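# Lift the plastic card off the box and hold it

## Task

Pick the plastic card up off the box and keep it motionless above the table, held from two opposite sides, with every part of it raised at least three fingers' width above the height it had while resting on the box. While it is in the air, never press it edge to edge hard enough that a real card would bend; doing so fails the task immediately. At the end, no motor of either hand may still show moving in hand_stopped_by, or the task fails.

## Robot and tools

Robot: two arms, left_arm and right_arm, facing each other across a table; left_arm's base is on the +y side. The names are not image sides. Each arm carries the same right-handed five-finger hand, so hand numbers and axes mean the same on both.

Scene frame: metres, origin on the table top midway between the bases, z up, table at z = 0. Results print each hand point's position, quaternion (w, x, y, z), and linear (m/s) and angular (rad/s) velocity in this frame. Printed positions may be slightly off at long reach.

Hand point: a spot 0.05 m in front of the palm, where index pad and thumb tip meet in a pinch. Its +z runs along the straightened fingers, +y points out of the palm, +x runs across the palm toward the little finger. Straight fingers extend 0.06-0.07 m past it along +z. Across the palm the hand spans 0.08 m on the little-finger side; on the thumb side 0.02 m with the thumb in front of the palm, up to 0.09 m otherwise. A wrist bracket on the little-finger side sits 0.03 m beyond the point along +y and 0.11 m across; it can collide.

Row layout (used by execute_actions and move): 28 numbers, left arm's 14 then right arm's 14, always both arms. Per arm: dx, dy, dz, rx, ry, rz, then little, ring, middle, index, thumb_bend, thumb_turn, force_limit, speed. All in [-1, 1]. Optionally 12 more numbers (0 to 1) follow: joint stiffness scales, left arm's six joints then right arm's six; they persist until changed.
- dx..rz are an offset, not a pose: they are taken in that hand point's own axes, relative to its measured pose when the action began (for a call's first action, the last pose a result reported). 1.0 equals 0.6 m or 180 degrees; rx, ry, rz form one rotation vector. Each step the commanded pose is clipped to within 100 mm and 16 degrees of the current one, so big offsets may need several actions. Motion lags about 0.17 s.
- Finger numbers are absolute targets: +1 straight/open, -1 curled into the palm. thumb_bend: +1 straight, -1 fully bent. thumb_turn: +1 beside the palm, -1 in front of it, facing the fingers. A pinch is near index -0.22, thumb_bend -0.75, thumb_turn -0.57.
- force_limit: linear from about 0 N (-1) to 10 N fingertip force (+1), 15 N for the two thumb motors; it halts closing only. speed: linear from nearly stopped (-1) to full (+1, whole travel in 0.6 s).
- No value means 'unchanged'. To keep a hand as is, resend the eight hand numbers of its last executed row; before any, send its six hand_measured values plus hand_force_limit and hand_speed.

execute_actions(actions): a list of actions; each action is a list of up to 15 rows, one per 1/30 s step; a shorter list repeats its last row to fill 15 steps (0.5 s). Every row in an action is relative to that action's start pose, not to the previous row. An empty list just returns state and images.

move(target, speed, stop_force, blocking): target is one row whose offsets count from the pose in the last result that showed one. Each hand point travels a straight line; both paths finish together, lasting 0.5-10 s (cut off at 10 s). speed: path top speed in m/s, 0.002-0.5, default 0.25; rotation up to twice that in rad/s. Paths do not avoid obstacles or the other arm. stop_force (N, 9-40, shared by both arms) ends an arm's path when its wrist sensor feels that much extra push along the direction to its target; use it only slowly and without rotating; omit it when backing off something you press on. blocking=false returns after 0.5 s; check with wait(0) or end with stop; not allowed with stop_force. The result adds a move: line per arm: done, off_target, moving, held, fault or contact, plus limits such as paced (pose clipped) or held (steps blocked), and distance to target.

wait(seconds 0-10): lets time pass holding last commands. stop(): brakes a running move. zoom_image(camera, region [x0, y0, x1, y1] pixels, at most 504x504): closer view of cam_low (672x504), cam_left_wrist or cam_right_wrist (504x504). show_instructions(): reference images. finished_scene(scene): ends the given scene; irreversible.

Result lines: Hand target (where the controller now drives each hand point); 'pose unreachable' (clearance check altered that arm's command); hand_measured, hand_stopped_by, hand_load_n (six values each, in finger-number order); hand_force_limit and hand_speed. hand_stopped_by words: moving, target, force, stalled, fault. hand_load_n is positive when pushed open; near-zero loads mean the grip is lost. Wrist force and torque are per arm in the end-effector axes, with noise (sd up to 2.4 N), a fixed offset (usually under 4 N) and saturation near 50 N.

Gripping: a motor starts only when its target changes by 0.01 or more; it stops at the target or when closing load hits force_limit, then locks (holds at least 15 N). If blocked it reads moving until its travel time passes, then stalled. To tighten, raise force_limit and send a target further closed than measured; to loosen, send a target more open. For gentle grips close slowly (speed -0.9 or below), since fast fingers overshoot.

For this card: hold it gently between two sides with low force_limit and slow closing so it never bows; before finishing, wait until every motor reads target, force or stalled, and confirm the card is high enough and still.

Avoid: knocking anything off the table; arms or hands striking or pressing each other; pushing into firm surfaces with a stiff arm (joint torque limits 141 N m for pan, lift and elbow, 26.3 N m for the wrists; 150 N external force) which halts that arm for 10 s; long heavy holds that overheat motors (warning at 70 °C, brakes at 85 °C). Loose objects may occasionally be nudged.

Each tool is called after "Emit:" as name(argument=value, ...), one argument or row to a line, values as JSON.

Reference images:

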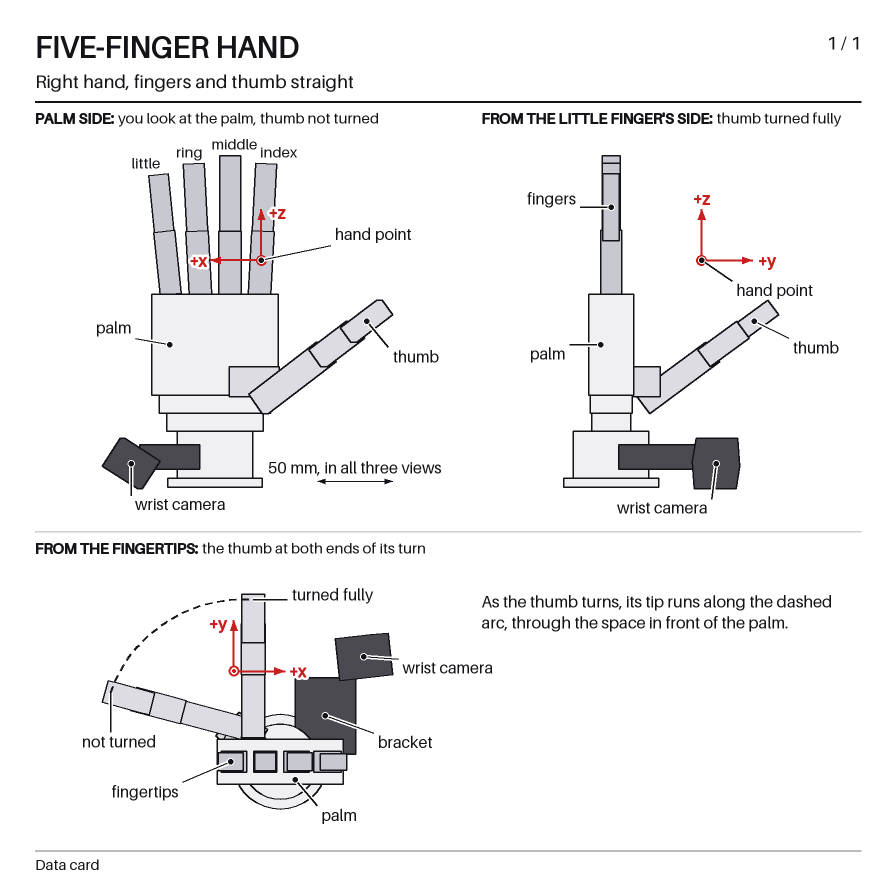

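## Session

I'll start by looking at the current state of the scene.

Emit:
execute_actions(
  actions=[],
)

Scene clock: 0.00 s.
left_arm: end_effector_position=(+0.2571, +0.5131, +0.4693) hand_measured=(+1.000, +1.000, +1.000, +1.000, +1.000, +1.000) hand_load_n=(+0.0, +0.0, +0.0, +0.0, +0.0, +0.0) hand_stopped_by=(target, target, target, target, target, target) hand_force_limit=0.00 hand_speed=-0.80 end_effector_quat_wxyz=(-0.010, +0.287, +0.958, +0.002) end_effector_velocity=(-0.000, +0.000, +0.000) end_effector_angular_velocity=(-0.000, -0.001, -0.000) | right_arm: end_effector_position=(+0.1665, -0.2742, +0.4850) hand_measured=(+1.000, +1.000, +1.000, +1.000, +1.000, +1.000) hand_load_n=(+0.0, +0.0, +0.0, +0.0, +0.0, +0.0) hand_stopped_by=(target, target, target, target, target, target) hand_force_limit=0.00 hand_speed=-0.80 end_effector_quat_wxyz=(-0.012, -0.284, +0.959, +0.014) end_effector_velocity=(-0.000, +0.000, +0.000) end_effector_angular_velocity=(+0.001, -0.001, -0.000)
Joint positions: left_arm=[ 0.552 -1.695  1.346  1.938  1.579 -1.874] | right_arm=[-1.195 -1.699  1.315  1.981  1.544 -1.899]
Joint velocities: left_arm=[-0.    -0.001  0.    -0.    -0.     0.   ] | right_arm=[-0.    -0.001 -0.     0.    -0.001 -0.   ]
Wrist force (N, on the end effector, along its own x y z axes, offset not removed): no reading
Wrist torque (N m, same axes, about the end effector's origin, offset not removed): no reading
Hand target (left_arm): +0.257, +0.513, +0.469; -0.010, +0.287, +0.958, +0.002
Hand target (right_arm): +0.166, -0.274, +0.485; -0.012, -0.284, +0.959, +0.014
Joint stiffness scale: left_arm=[1. 1. 1. 1. 1. 1.] | right_arm=[1. 1. 1. 1. 1. 1.]

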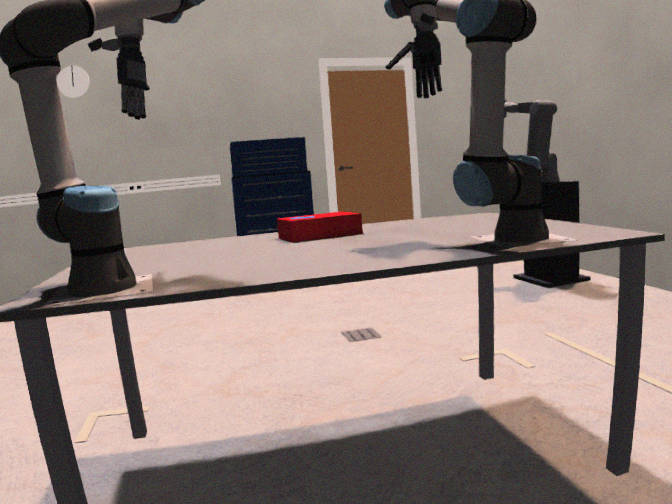

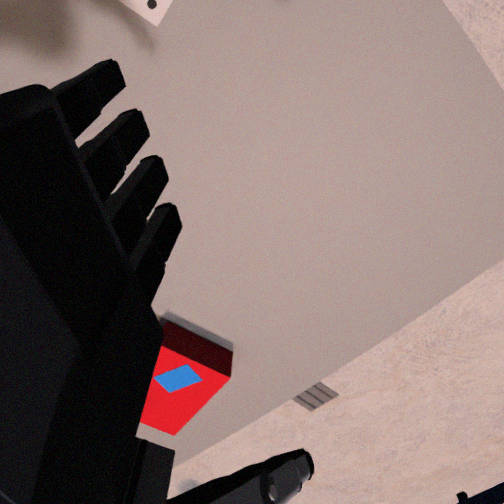

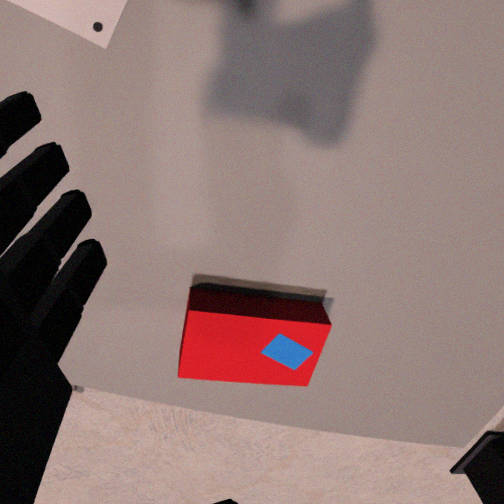

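Emit:
zoom_image(
  camera="cam_low",
  region=[220, 160, 440, 280],
)

Emit:
zoom_image(
  camera="cam_right_wrist",
  region=[150, 250, 370, 420],
)

Emit:
zoom_image(
  camera="cam_left_wrist",
  region=[100, 290, 280, 460],
)

Region (220, 160, 440, 280) of cam_low's 672x504 image, scaled by 2.291, with more detail than that image has; it fills the top 275 rows of this view, and the rest is white.

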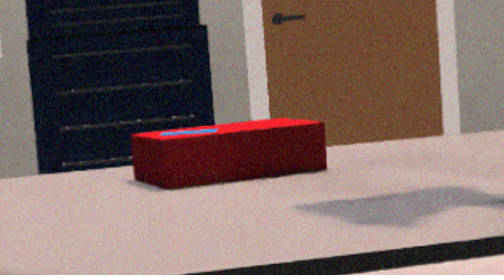

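Region (150, 250, 370, 420) of cam_right_wrist's 504x504 image, scaled by 2.291, with more detail than that image has; it fills the top 389 rows of this view, and the rest is white.

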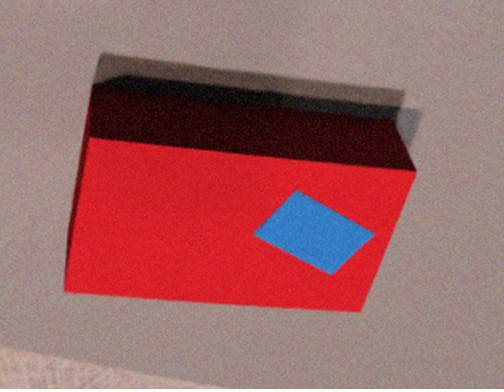

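Region (100, 290, 280, 460) of cam_left_wrist's 504x504 image, scaled by 2.800, with more detail than that image has.

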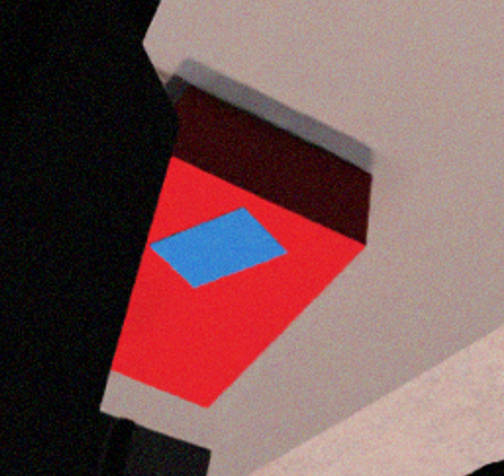

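Emit:
zoom_image(
  camera="cam_left_wrist",
  region=[252, 0, 504, 252],
)

Emit:
zoom_image(
  camera="cam_left_wrist",
  region=[252, 252, 504, 504],
)

Emit:
zoom_image(
  camera="cam_left_wrist",
  region=[0, 0, 252, 252],
)

Emit:
zoom_image(
  camera="cam_right_wrist",
  region=[0, 252, 252, 504],
)

Emit:
zoom_image(
  camera="cam_right_wrist",
  region=[252, 252, 504, 504],
)

Emit:
zoom_image(
  camera="cam_right_wrist",
  region=[0, 0, 252, 252],
)

Region (252, 0, 504, 252) of cam_left_wrist's 504x504 image, scaled by 2.000, with more detail than that image has.

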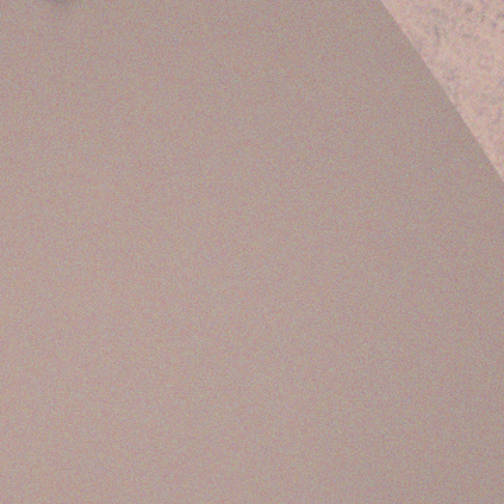

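Region (252, 252, 504, 504) of cam_left_wrist's 504x504 image, scaled by 2.000, with more detail than that image has.

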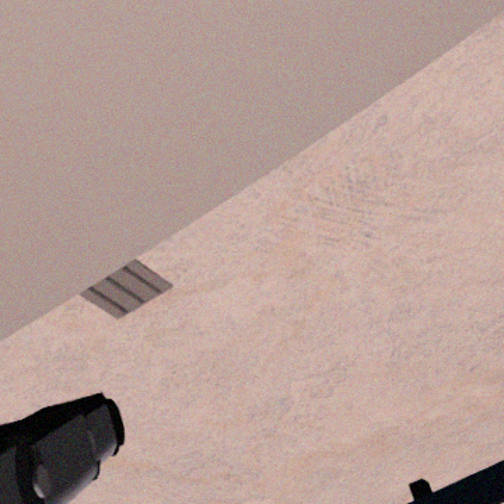

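Region (0, 0, 252, 252) of cam_left_wrist's 504x504 image, scaled by 2.000, with more detail than that image has.

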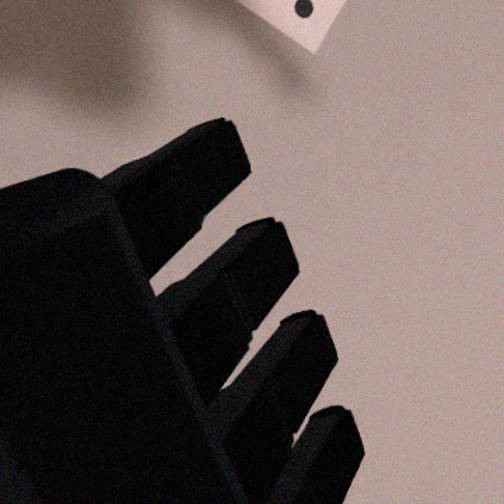

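Region (0, 252, 252, 504) of cam_right_wrist's 504x504 image, scaled by 2.000, with more detail than that image has.

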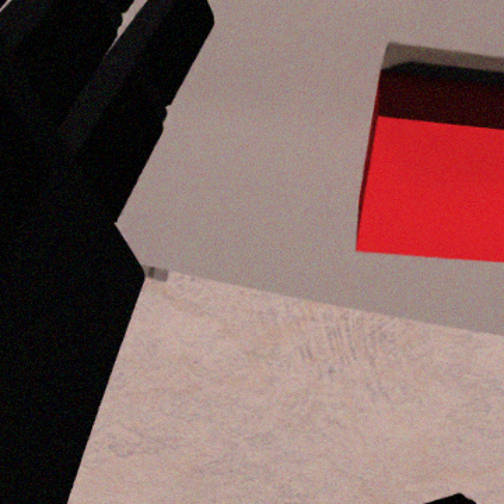

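Region (252, 252, 504, 504) of cam_right_wrist's 504x504 image, scaled by 2.000, with more detail than that image has.

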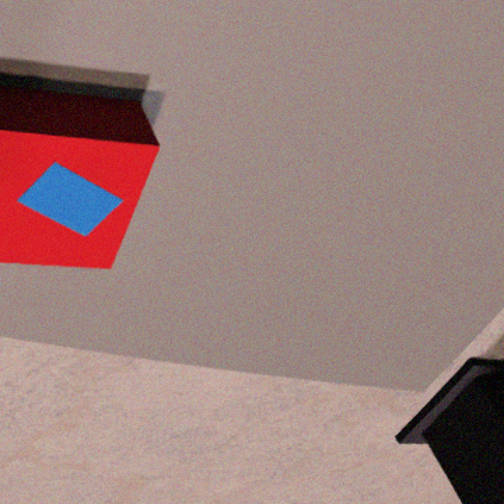

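Region (0, 0, 252, 252) of cam_right_wrist's 504x504 image, scaled by 2.000, with more detail than that image has.

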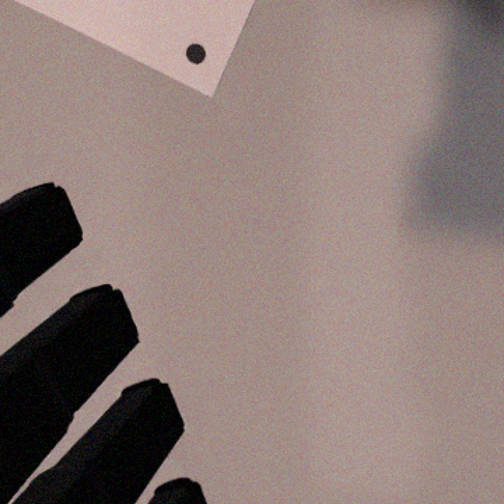

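Emit:
move(
  target=[-0.6392,-0.2907,0.5867,-0.0077,-0.0026,0.7314,-1,-1,-1,0.1,-0.75,-0.57,0,0,-0.6055,0.0092,0.577,0.1646,-0.2007,-0.5709,-1,-1,-1,1,1,1,0,0],
  speed=0.5,
)

Scene clock: 123.30 s.
left_arm: end_effector_position=(+0.4753, +0.1594, +0.1106) hand_measured=(-1.000, -1.000, -1.000, +0.100, -0.750, -0.570) hand_load_n=(+0.0, +0.0, +0.0, +0.0, +0.0, +0.0) hand_stopped_by=(target, target, target, target, target, target) hand_force_limit=0.00 hand_speed=0.00 end_effector_quat_wxyz=(+0.001, +0.991, +0.131, +0.001) end_effector_velocity=(-0.001, +0.000, +0.000) end_effector_angular_velocity=(+0.007, +0.010, -0.012) | right_arm: end_effector_position=(+0.4557, -0.0647, +0.1341) hand_measured=(-1.000, -1.000, -1.000, +1.000, +1.000, +1.000) hand_load_n=(+0.0, +0.0, +0.0, +0.0, +0.0, +0.0) hand_stopped_by=(target, target, target, target, target, target) hand_force_limit=0.00 hand_speed=0.00 end_effector_quat_wxyz=(+0.321, -0.884, +0.320, -0.116) end_effector_velocity=(+0.000, +0.001, -0.000) end_effector_angular_velocity=(+0.001, -0.001, +0.004)
Joint positions: left_arm=[ 0.655 -0.703  0.899  1.373  1.57   0.527] | right_arm=[-0.966 -1.041  1.308  0.646  1.32  -3.453]
Joint velocities: left_arm=[ 0.001  0.01  -0.016  0.019  0.002  0.013] | right_arm=[ 0.     0.001 -0.002 -0.    -0.003 -0.003]
Wrist force (N, on the end effector, along its own x y z axes, offset not removed): left_arm=[-0.6 0.7 -0.5] | right_arm=[-0.3 2.4 -1.3]
Wrist torque (N m, same axes, about the end effector's origin, offset not removed): left_arm=[0.23 0.10 0.02] | right_arm=[0.50 0.15 -0.05]
Hand target (left_arm): +0.476, +0.160, +0.111; +0.000, +0.991, +0.131, -0.000
Hand target (right_arm): +0.458, -0.065, +0.134; -0.321, +0.883, -0.320, +0.117
Off the commanded pose (left_arm): 0.001 m, 0 deg.
Off the commanded pose (right_arm): 0.001 m, 0 deg.
Joint stiffness scale: left_arm=[1. 1. 1. 1. 1. 1.] | right_arm=[1. 1. 1. 1. 1. 1.]
move: done; limits=paced

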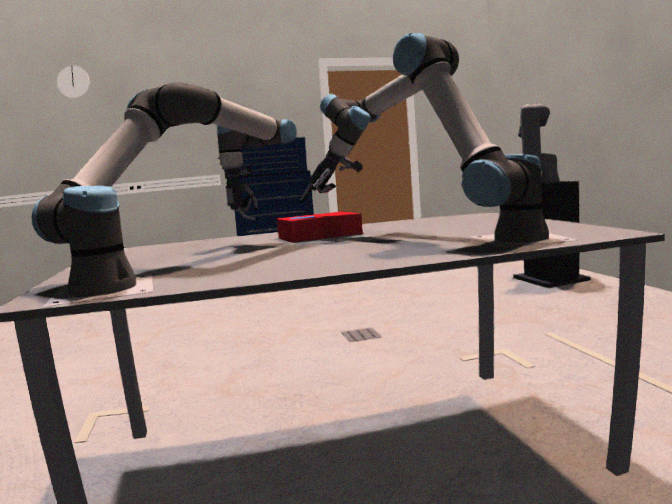

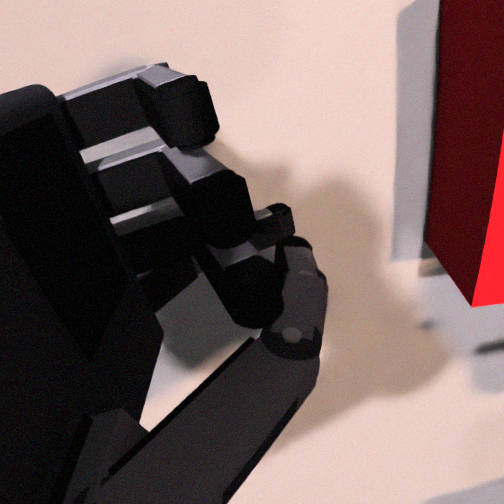

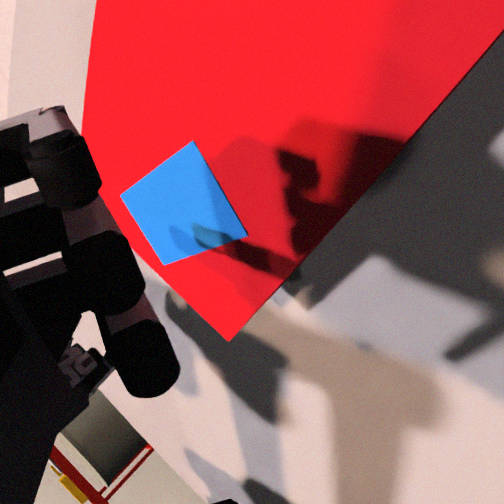

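Emit:
zoom_image(
  camera="cam_low",
  region=[200, 90, 400, 260],
)

Emit:
zoom_image(
  camera="cam_low",
  region=[215, 160, 335, 250],
)

Emit:
zoom_image(
  camera="cam_right_wrist",
  region=[60, 120, 312, 372],
)

Emit:
zoom_image(
  camera="cam_left_wrist",
  region=[252, 150, 504, 402],
)

Region (200, 90, 400, 260) of cam_low's 672x504 image, scaled by 2.520, with more detail than that image has; it fills the top 428 rows of this view, and the rest is white.

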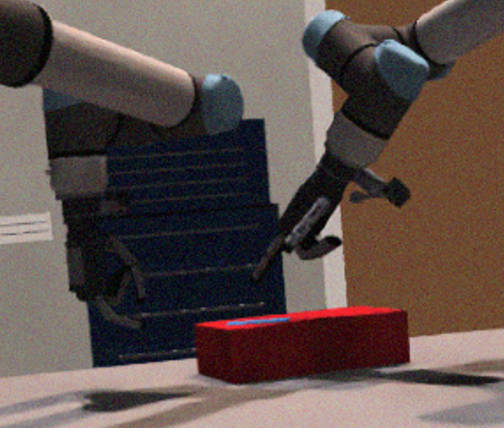

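Region (215, 160, 335, 250) of cam_low's 672x504 image, scaled by 4.200, with more detail than that image has; it fills the top 378 rows of this view, and the rest is white.

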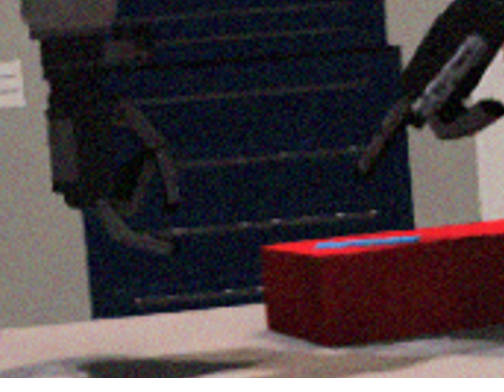

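Region (60, 120, 312, 372) of cam_right_wrist's 504x504 image, scaled by 2.000, with more detail than that image has.

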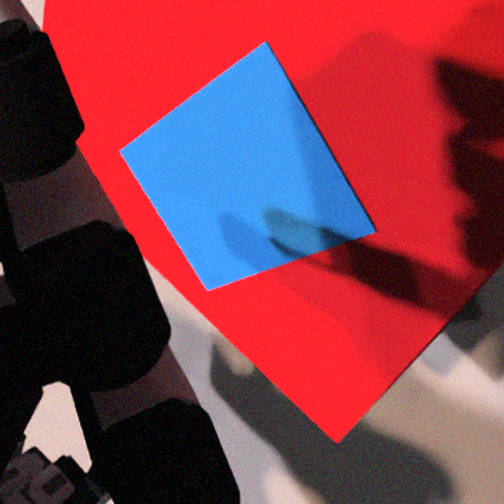

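Region (252, 150, 504, 402) of cam_left_wrist's 504x504 image, scaled by 2.000, with more detail than that image has.

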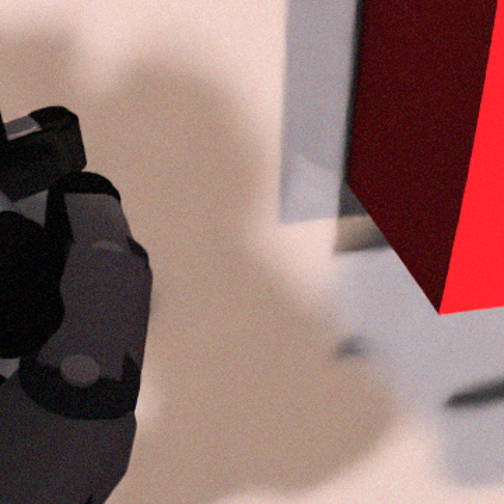

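Emit:
move(
  target=[-0.0105,0.0565,0.0543,-0.0667,0,0,-1,-1,-1,0.1,-0.75,-0.57,0,0,0.068,0.0488,0.0548,0,-0.107,-0.128,-1,-1,-1,1,1,1,0,0],
  speed=0.25,
)

Emit:
zoom_image(
  camera="cam_low",
  region=[225, 160, 345, 250],
)

Scene clock: 226.40 s.
left_arm: end_effector_position=(+0.4778, +0.1236, +0.0779) hand_measured=(-1.000, -1.000, -1.000, +0.100, -0.750, -0.570) hand_load_n=(+0.0, +0.0, +0.0, +0.0, +0.0, +0.0) hand_stopped_by=(target, target, target, target, target, target) hand_force_limit=0.00 hand_speed=0.00 end_effector_quat_wxyz=(+0.104, +0.986, +0.128, +0.015) end_effector_velocity=(+0.001, -0.001, -0.000) end_effector_angular_velocity=(-0.005, -0.004, +0.001) | right_arm: end_effector_position=(+0.4852, -0.0910, +0.0907) hand_measured=(-1.000, -1.000, -1.000, +1.000, +1.000, +1.000) hand_load_n=(+0.0, +0.0, +0.0, +0.0, +0.0, +0.0) hand_stopped_by=(target, target, target, target, target, target) hand_force_limit=0.00 hand_speed=0.00 end_effector_quat_wxyz=(-0.341, +0.936, -0.081, +0.030) end_effector_velocity=(-0.002, -0.001, -0.000) end_effector_angular_velocity=(-0.005, +0.008, +0.019)
Joint positions: left_arm=[ 0.658 -0.729  1.033  1.084  1.674  0.524] | right_arm=[-1.095 -0.843  1.155  0.862  0.98  -4.069]
Joint velocities: left_arm=[ 0.    -0.001  0.002 -0.008  0.    -0.001] | right_arm=[-0.001  0.009 -0.011  0.024 -0.006 -0.023]
Wrist force (N, on the end effector, along its own x y z axes, offset not removed): left_arm=[-1.1 -0.6 0.5] | right_arm=[1.2 0.0 -2.0]
Wrist torque (N m, same axes, about the end effector's origin, offset not removed): left_arm=[-0.14 0.29 0.04] | right_arm=[0.21 0.02 -0.15]
Hand target (left_arm): +0.478, +0.125, +0.078; +0.104, +0.986, +0.130, +0.015
Hand target (right_arm): +0.486, -0.092, +0.090; -0.340, +0.936, -0.080, +0.030
Off the commanded pose (left_arm): 0.001 m, 0 deg.
Off the commanded pose (right_arm): 0.001 m, 0 deg.
Joint stiffness scale: left_arm=[1. 1. 1. 1. 1. 1.] | right_arm=[1. 1. 1. 1. 1. 1.]
move: done

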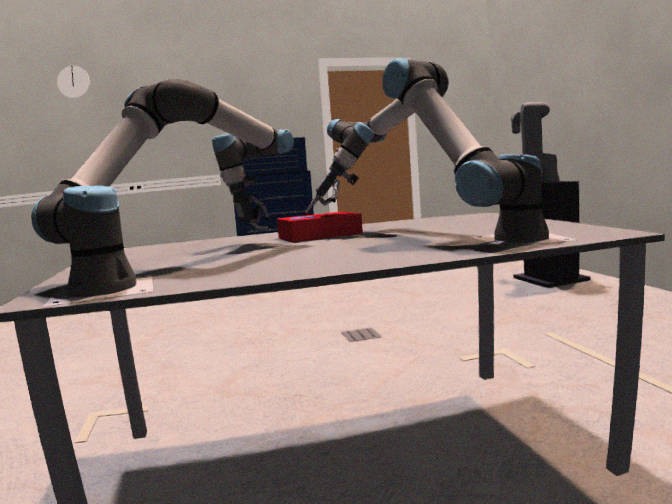

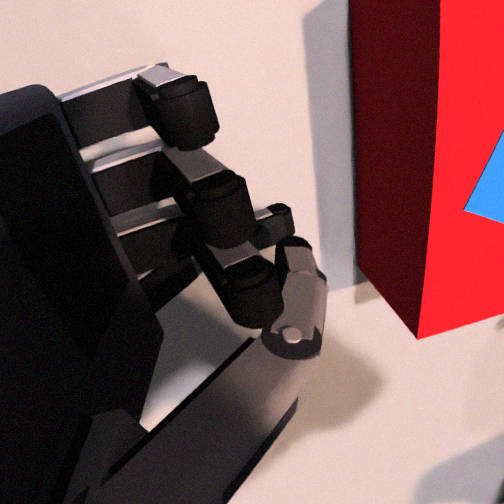

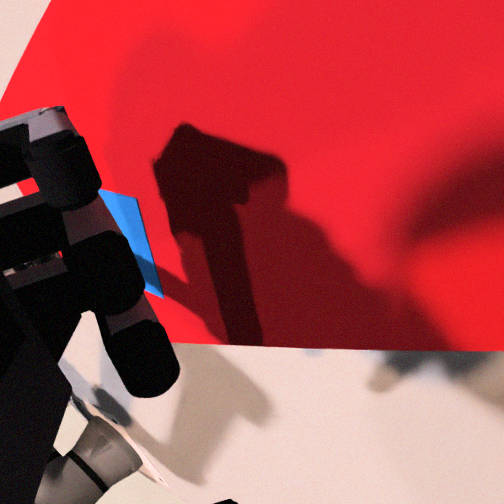

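Region (225, 160, 345, 250) of cam_low's 672x504 image, scaled by 4.200, with more detail than that image has; it fills the top 378 rows of this view, and the rest is white.

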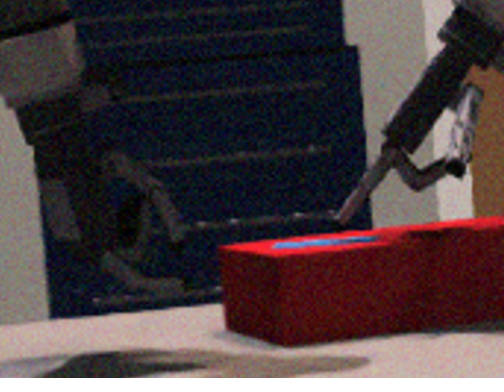

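Emit:
zoom_image(
  camera="cam_low",
  region=[250, 195, 330, 245],
)

Emit:
zoom_image(
  camera="cam_right_wrist",
  region=[0, 150, 200, 350],
)

Emit:
zoom_image(
  camera="cam_left_wrist",
  region=[252, 110, 504, 362],
)

Region (250, 195, 330, 245) of cam_low's 672x504 image, scaled by 6.300, with more detail than that image has; it fills the top 315 rows of this view, and the rest is white.

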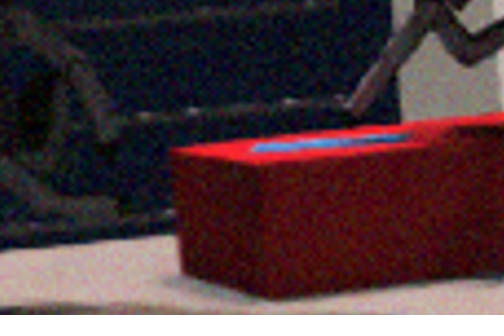

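Region (0, 150, 200, 350) of cam_right_wrist's 504x504 image, scaled by 2.520, with more detail than that image has.

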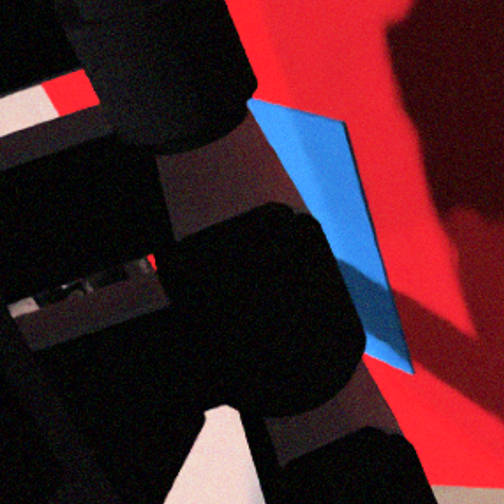

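Region (252, 110, 504, 362) of cam_left_wrist's 504x504 image, scaled by 2.000, with more detail than that image has.

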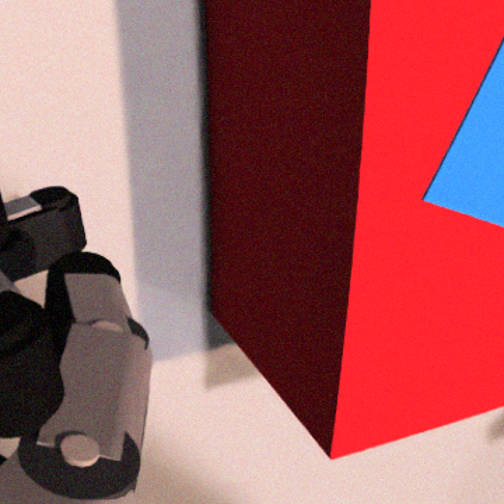

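Emit:
move(
  target=[0,0.0643,0.017,0,0,0,-1,-1,-1,0.1,-0.75,-0.57,0,0,0,0.0043,0.0051,0,0,0,-1,-1,-1,1,1,1,-0.4,-0.85],
  speed=0.1,
)

Emit:
move(
  target=[0,0,0,0,0,0,-1,-1,-1,0.1,-0.75,-0.57,0,0,0,0,0,0,0,0,-1,-1,-1,0.7,1,1,-0.4,-0.85],
  speed=0.1,
)

Scene clock: 267.83 s.
left_arm: end_effector_position=(+0.4883, +0.0867, +0.0762) hand_measured=(-1.000, -1.000, -1.000, +0.100, -0.750, -0.570) hand_load_n=(+0.0, +0.0, +0.0, +0.0, +0.0, +0.0) hand_stopped_by=(target, target, target, target, target, target) hand_force_limit=0.00 hand_speed=0.00 end_effector_quat_wxyz=(+0.104, +0.986, +0.129, +0.015) end_effector_velocity=(+0.001, -0.001, +0.001) end_effector_angular_velocity=(+0.004, +0.005, +0.002) | right_arm: end_effector_position=(+0.4860, -0.0906, +0.0888) hand_measured=(-1.000, -1.000, -1.000, +1.000, +1.000, +1.000) hand_load_n=(+0.0, +0.0, +0.0, +0.0, +0.0, +0.0) hand_stopped_by=(target, target, target, target, target, target) hand_force_limit=-0.40 hand_speed=-0.85 end_effector_quat_wxyz=(-0.342, +0.936, -0.080, +0.032) end_effector_velocity=(+0.001, -0.000, -0.001) end_effector_angular_velocity=(-0.001, -0.001, +0.000)
Joint positions: left_arm=[ 0.628 -0.647  0.884  1.147  1.669  0.493] | right_arm=[-1.095 -0.842  1.158  0.855  0.98  -4.07 ]
Joint velocities: left_arm=[ 0.     0.009 -0.02   0.017  0.001 -0.002] | right_arm=[-0.     0.001  0.    -0.002  0.001 -0.002]
Wrist force (N, on the end effector, along its own x y z axes, offset not removed): left_arm=[-0.9 1.5 -1.4] | right_arm=[1.8 0.5 -1.9]
Wrist torque (N m, same axes, about the end effector's origin, offset not removed): left_arm=[0.30 0.30 0.02] | right_arm=[0.48 -0.06 -0.10]
Hand target (left_arm): +0.488, +0.085, +0.076; +0.104, +0.986, +0.128, +0.015
Hand target (right_arm): +0.485, -0.091, +0.087; -0.341, +0.936, -0.081, +0.030
Off the commanded pose (left_arm): 0.002 m, 0 deg.
Off the commanded pose (right_arm): 0.002 m, 0 deg.
Joint stiffness scale: left_arm=[1. 1. 1. 1. 1. 1.] | right_arm=[1. 1. 1. 1. 1. 1.]
move: done

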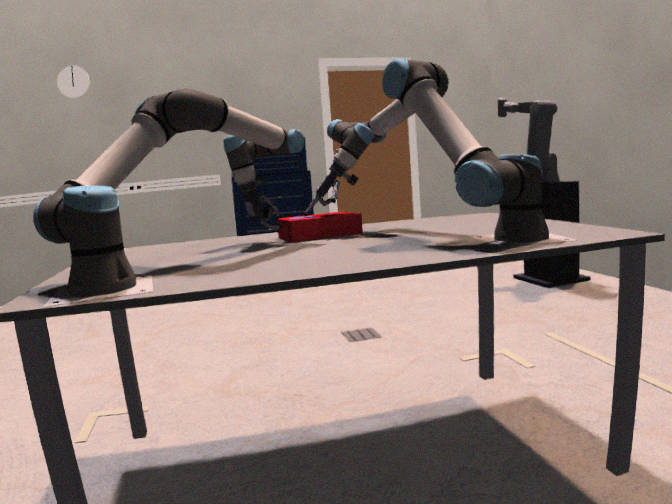

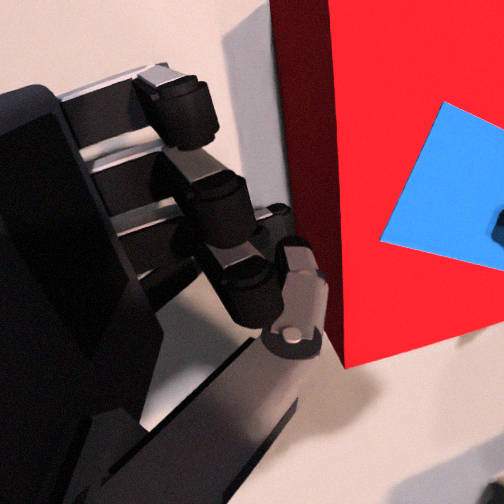

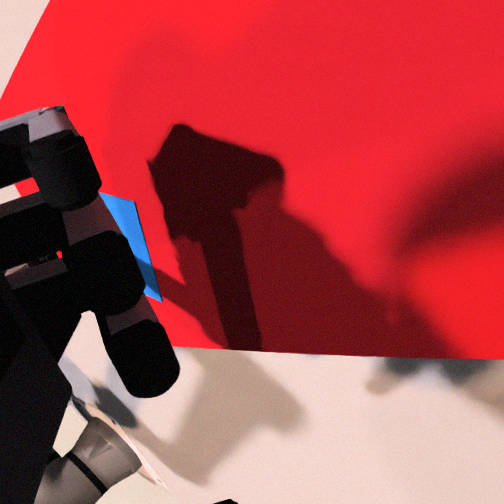

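Scene clock: 268.57 s.
left_arm: end_effector_position=(+0.4884, +0.0867, +0.0762) hand_measured=(-1.000, -1.000, -1.000, +0.100, -0.750, -0.570) hand_load_n=(+0.0, +0.0, +0.0, +0.0, +0.0, +0.0) hand_stopped_by=(target, target, target, target, target, target) hand_force_limit=0.00 hand_speed=0.00 end_effector_quat_wxyz=(+0.104, +0.986, +0.129, +0.015) end_effector_velocity=(+0.000, +0.000, -0.001) end_effector_angular_velocity=(+0.002, -0.000, +0.000) | right_arm: end_effector_position=(+0.4860, -0.0906, +0.0889) hand_measured=(-1.000, -1.000, -1.000, +0.886, +1.000, +1.000) hand_load_n=(+0.0, +0.0, +0.0, +1.5, +0.0, +0.0) hand_stopped_by=(target, target, target, force, target, target) hand_force_limit=-0.40 hand_speed=-0.85 end_effector_quat_wxyz=(-0.342, +0.936, -0.080, +0.032) end_effector_velocity=(+0.000, +0.000, -0.000) end_effector_angular_velocity=(-0.000, -0.001, +0.001)
Joint positions: left_arm=[ 0.628 -0.647  0.883  1.148  1.669  0.493] | right_arm=[-1.095 -0.842  1.158  0.854  0.979 -4.07 ]
Joint velocities: left_arm=[-0.     0.001  0.     0.    -0.001 -0.   ] | right_arm=[ 0.     0.    -0.001 -0.     0.    -0.001]
Wrist force (N, on the end effector, along its own x y z axes, offset not removed): left_arm=[-0.3 0.4 -0.7] | right_arm=[2.4 -3.9 -3.2]
Wrist torque (N m, same axes, about the end effector's origin, offset not removed): left_arm=[0.04 0.05 0.14] | right_arm=[0.19 -0.06 -0.20]
Hand target (left_arm): +0.488, +0.087, +0.076; +0.104, +0.986, +0.129, +0.015
Hand target (right_arm): +0.486, -0.091, +0.089; -0.342, +0.936, -0.080, +0.032
Off the commanded pose (left_arm): 0.000 m, 0 deg.
Off the commanded pose (right_arm): 0.000 m, 0 deg.
Joint stiffness scale: left_arm=[1. 1. 1. 1. 1. 1.] | right_arm=[1. 1. 1. 1. 1. 1.]
move: done

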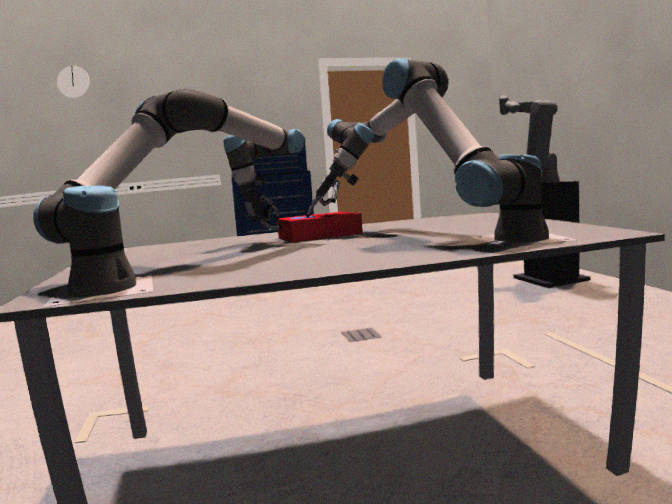

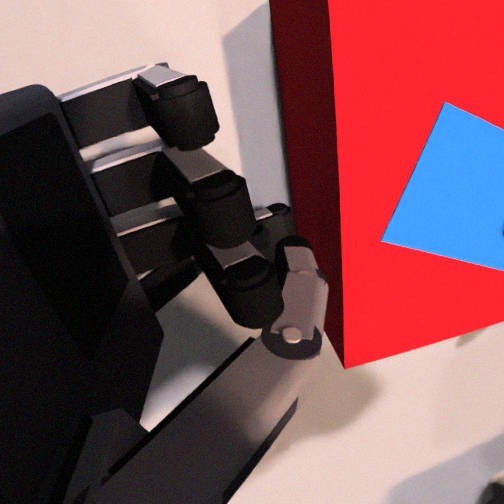

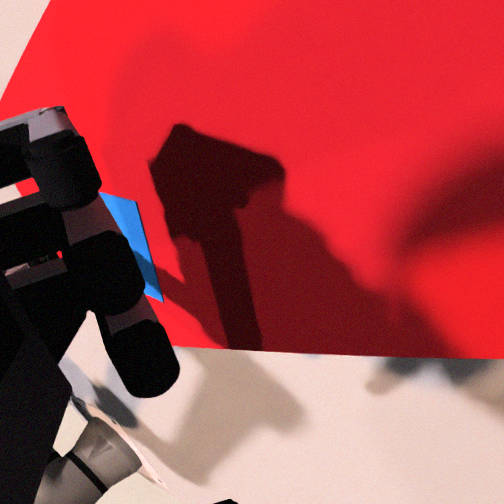

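Emit:
move(
  target=[0,0,0,0,0,0,-1,-1,-1,0.1,-0.75,-0.57,0,0,-0.0483,-0.0567,0.0518,0,0,0,-1,-1,-1,0.68,1,1,-0.4,-0.85],
  speed=0.05,
)

Scene clock: 284.30 s.
left_arm: end_effector_position=(+0.4884, +0.0867, +0.0762) hand_measured=(-1.000, -1.000, -1.000, +0.100, -0.750, -0.570) hand_load_n=(+0.0, +0.0, +0.0, +0.0, +0.0, +0.0) hand_stopped_by=(target, target, target, target, target, target) hand_force_limit=0.00 hand_speed=0.00 end_effector_quat_wxyz=(+0.104, +0.986, +0.129, +0.015) end_effector_velocity=(-0.000, -0.000, +0.000) end_effector_angular_velocity=(-0.001, +0.000, -0.000) | right_arm: end_effector_position=(+0.4658, -0.0416, +0.0891) hand_measured=(-1.000, -1.000, -1.000, +0.878, +1.000, +1.000) hand_load_n=(+0.0, +0.0, +0.0, +1.0, +0.0, +0.0) hand_stopped_by=(target, target, target, force, target, target) hand_force_limit=-0.40 hand_speed=-0.85 end_effector_quat_wxyz=(-0.343, +0.936, -0.079, +0.033) end_effector_velocity=(+0.001, +0.001, -0.001) end_effector_angular_velocity=(-0.001, +0.002, -0.007)
Joint positions: left_arm=[ 0.628 -0.647  0.883  1.148  1.669  0.493] | right_arm=[-1.003 -0.822  1.109  0.827  1.017 -3.969]
Joint velocities: left_arm=[-0.    -0.    -0.001 -0.     0.001 -0.   ] | right_arm=[ 0.002  0.003 -0.005 -0.     0.004  0.01 ]
Wrist force (N, on the end effector, along its own x y z axes, offset not removed): left_arm=[0.3 0.8 -0.4] | right_arm=[1.0 0.4 -2.7]
Wrist torque (N m, same axes, about the end effector's origin, offset not removed): left_arm=[0.13 -0.07 0.12] | right_arm=[0.58 -0.01 -0.14]
Hand target (left_arm): +0.488, +0.087, +0.076; +0.104, +0.986, +0.129, +0.015
Hand target (right_arm): +0.465, -0.040, +0.087; -0.342, +0.936, -0.080, +0.032
Off the commanded pose (left_arm): 0.000 m, 0 deg.
Off the commanded pose (right_arm): 0.003 m, 0 deg.
Joint stiffness scale: left_arm=[1. 1. 1. 1. 1. 1.] | right_arm=[1. 1. 1. 1. 1. 1.]
move: done

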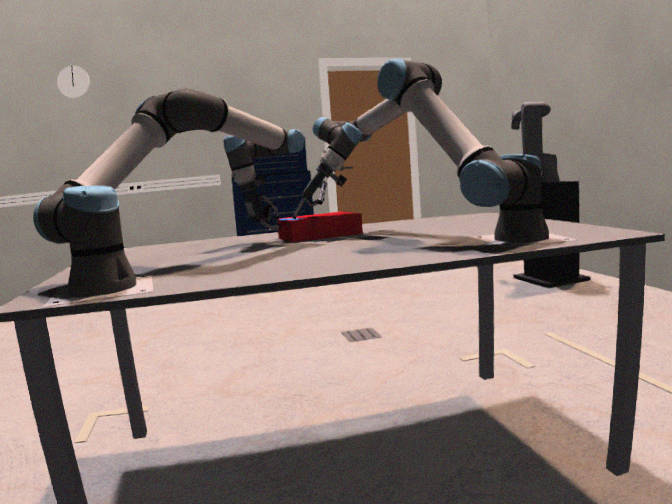

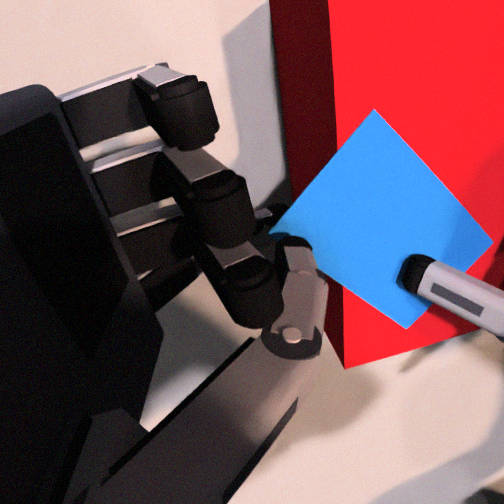

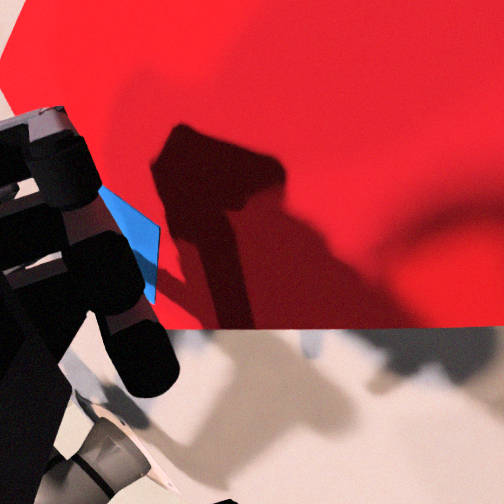

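Emit:
zoom_image(
  camera="cam_left_wrist",
  region=[240, 90, 504, 380],
)

Emit:
zoom_image(
  camera="cam_low",
  region=[240, 185, 330, 245],
)

Region (240, 90, 504, 380) of cam_left_wrist's 504x504 image, scaled by 1.738, with more detail than that image has; it fills the left 459 columns of this view, and the rest is white.

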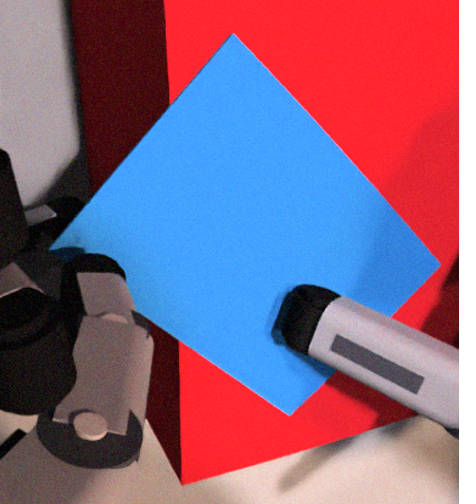

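Region (240, 185, 330, 245) of cam_low's 672x504 image, scaled by 5.600, with more detail than that image has.

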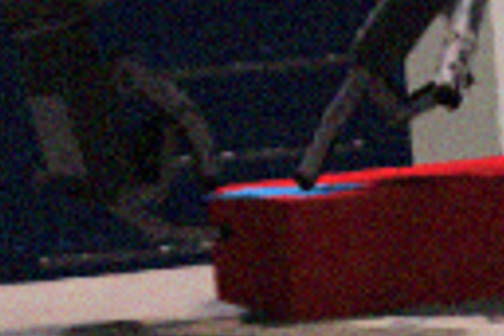

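Emit:
move(
  target=[0.0198,0.005,0.0113,0,0,0,-1,-1,-1,-0.03,-0.75,-0.57,0,-0.7,-0.0085,-0.0142,0.0183,0,0,0,-1,-1,-1,0.70,1,1,-0.4,-0.85],
  speed=0.04,
)

Emit:
zoom_image(
  camera="cam_left_wrist",
  region=[200, 110, 480, 390],
)

Emit:
zoom_image(
  camera="cam_low",
  region=[240, 185, 330, 245],
)

Scene clock: 327.10 s.
left_arm: end_effector_position=(+0.5000, +0.0852, +0.0719) hand_measured=(-1.000, -1.000, -1.000, -0.030, -0.750, -0.570) hand_load_n=(+0.0, +0.0, +0.0, +0.0, -0.5, +0.0) hand_stopped_by=(target, target, target, target, target, target) hand_force_limit=0.00 hand_speed=-0.70 end_effector_quat_wxyz=(+0.105, +0.986, +0.129, +0.016) end_effector_velocity=(+0.002, -0.002, +0.001) end_effector_angular_velocity=(-0.001, -0.000, -0.004) | right_arm: end_effector_position=(+0.4639, -0.0289, +0.0892) hand_measured=(-1.000, -1.000, -1.000, +0.872, +1.000, +1.000) hand_load_n=(+0.0, +0.0, +0.0, +0.0, +0.0, +0.0) hand_stopped_by=(target, target, target, force, target, target) hand_force_limit=-0.40 hand_speed=-0.85 end_effector_quat_wxyz=(-0.344, +0.935, -0.079, +0.034) end_effector_velocity=(+0.000, +0.001, -0.001) end_effector_angular_velocity=(-0.001, +0.002, -0.004)
Joint positions: left_arm=[ 0.64  -0.613  0.83   1.166  1.671  0.505] | right_arm=[-0.982 -0.81   1.084  0.824  1.026 -3.946]
Joint velocities: left_arm=[ 0.001  0.007 -0.015  0.008  0.002  0.004] | right_arm=[ 0.002  0.004 -0.005  0.     0.003  0.006]
Wrist force (N, on the end effector, along its own x y z axes, offset not removed): left_arm=[1.1 0.3 -1.5] | right_arm=[1.7 -0.7 -5.0]
Wrist torque (N m, same axes, about the end effector's origin, offset not removed): left_arm=[0.09 -0.22 0.11] | right_arm=[0.38 -0.06 -0.22]
Hand target (left_arm): +0.501, +0.086, +0.070; +0.104, +0.986, +0.129, +0.015
Hand target (right_arm): +0.463, -0.027, +0.086; -0.343, +0.936, -0.079, +0.033
Off the commanded pose (left_arm): 0.002 m, 0 deg.
Off the commanded pose (right_arm): 0.003 m, 0 deg.
Joint stiffness scale: left_arm=[1. 1. 1. 1. 1. 1.] | right_arm=[1. 1. 1. 1. 1. 1.]
move: done

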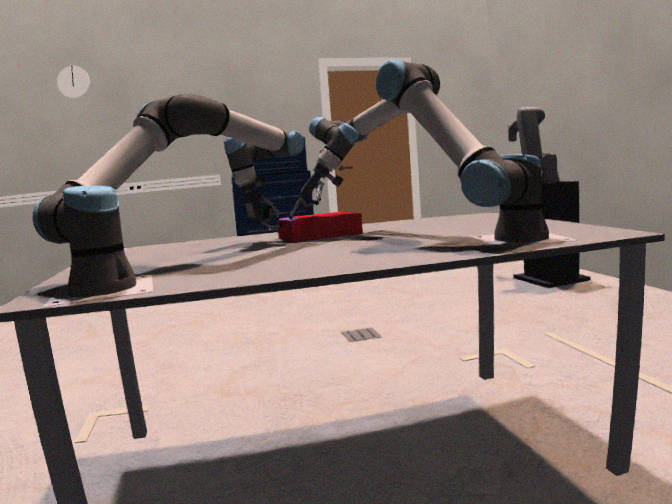

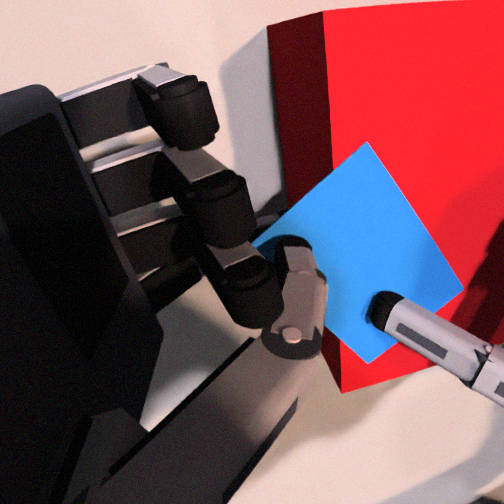

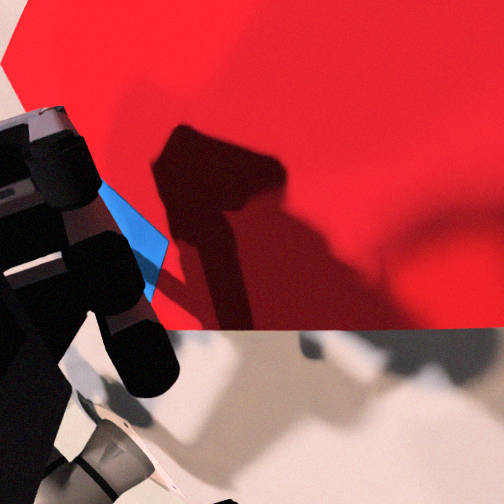

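Region (200, 110, 480, 390) of cam_left_wrist's 504x504 image, scaled by 1.800, with more detail than that image has.

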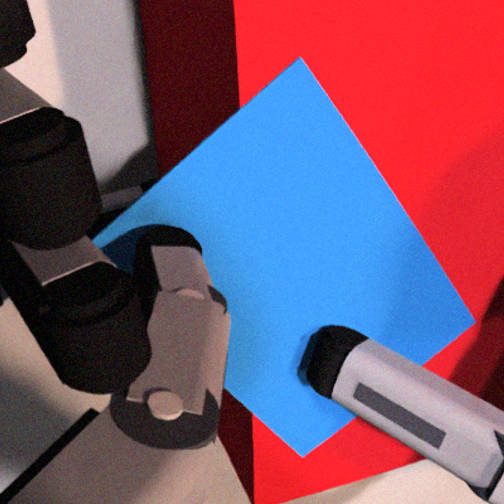

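Region (240, 185, 330, 245) of cam_low's 672x504 image, scaled by 5.600, with more detail than that image has.

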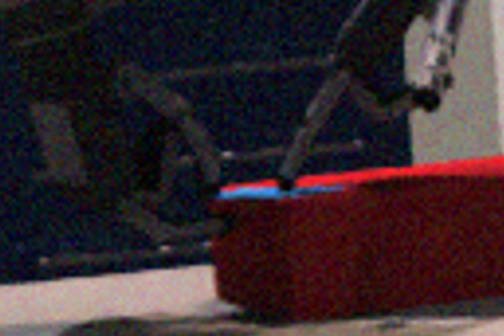

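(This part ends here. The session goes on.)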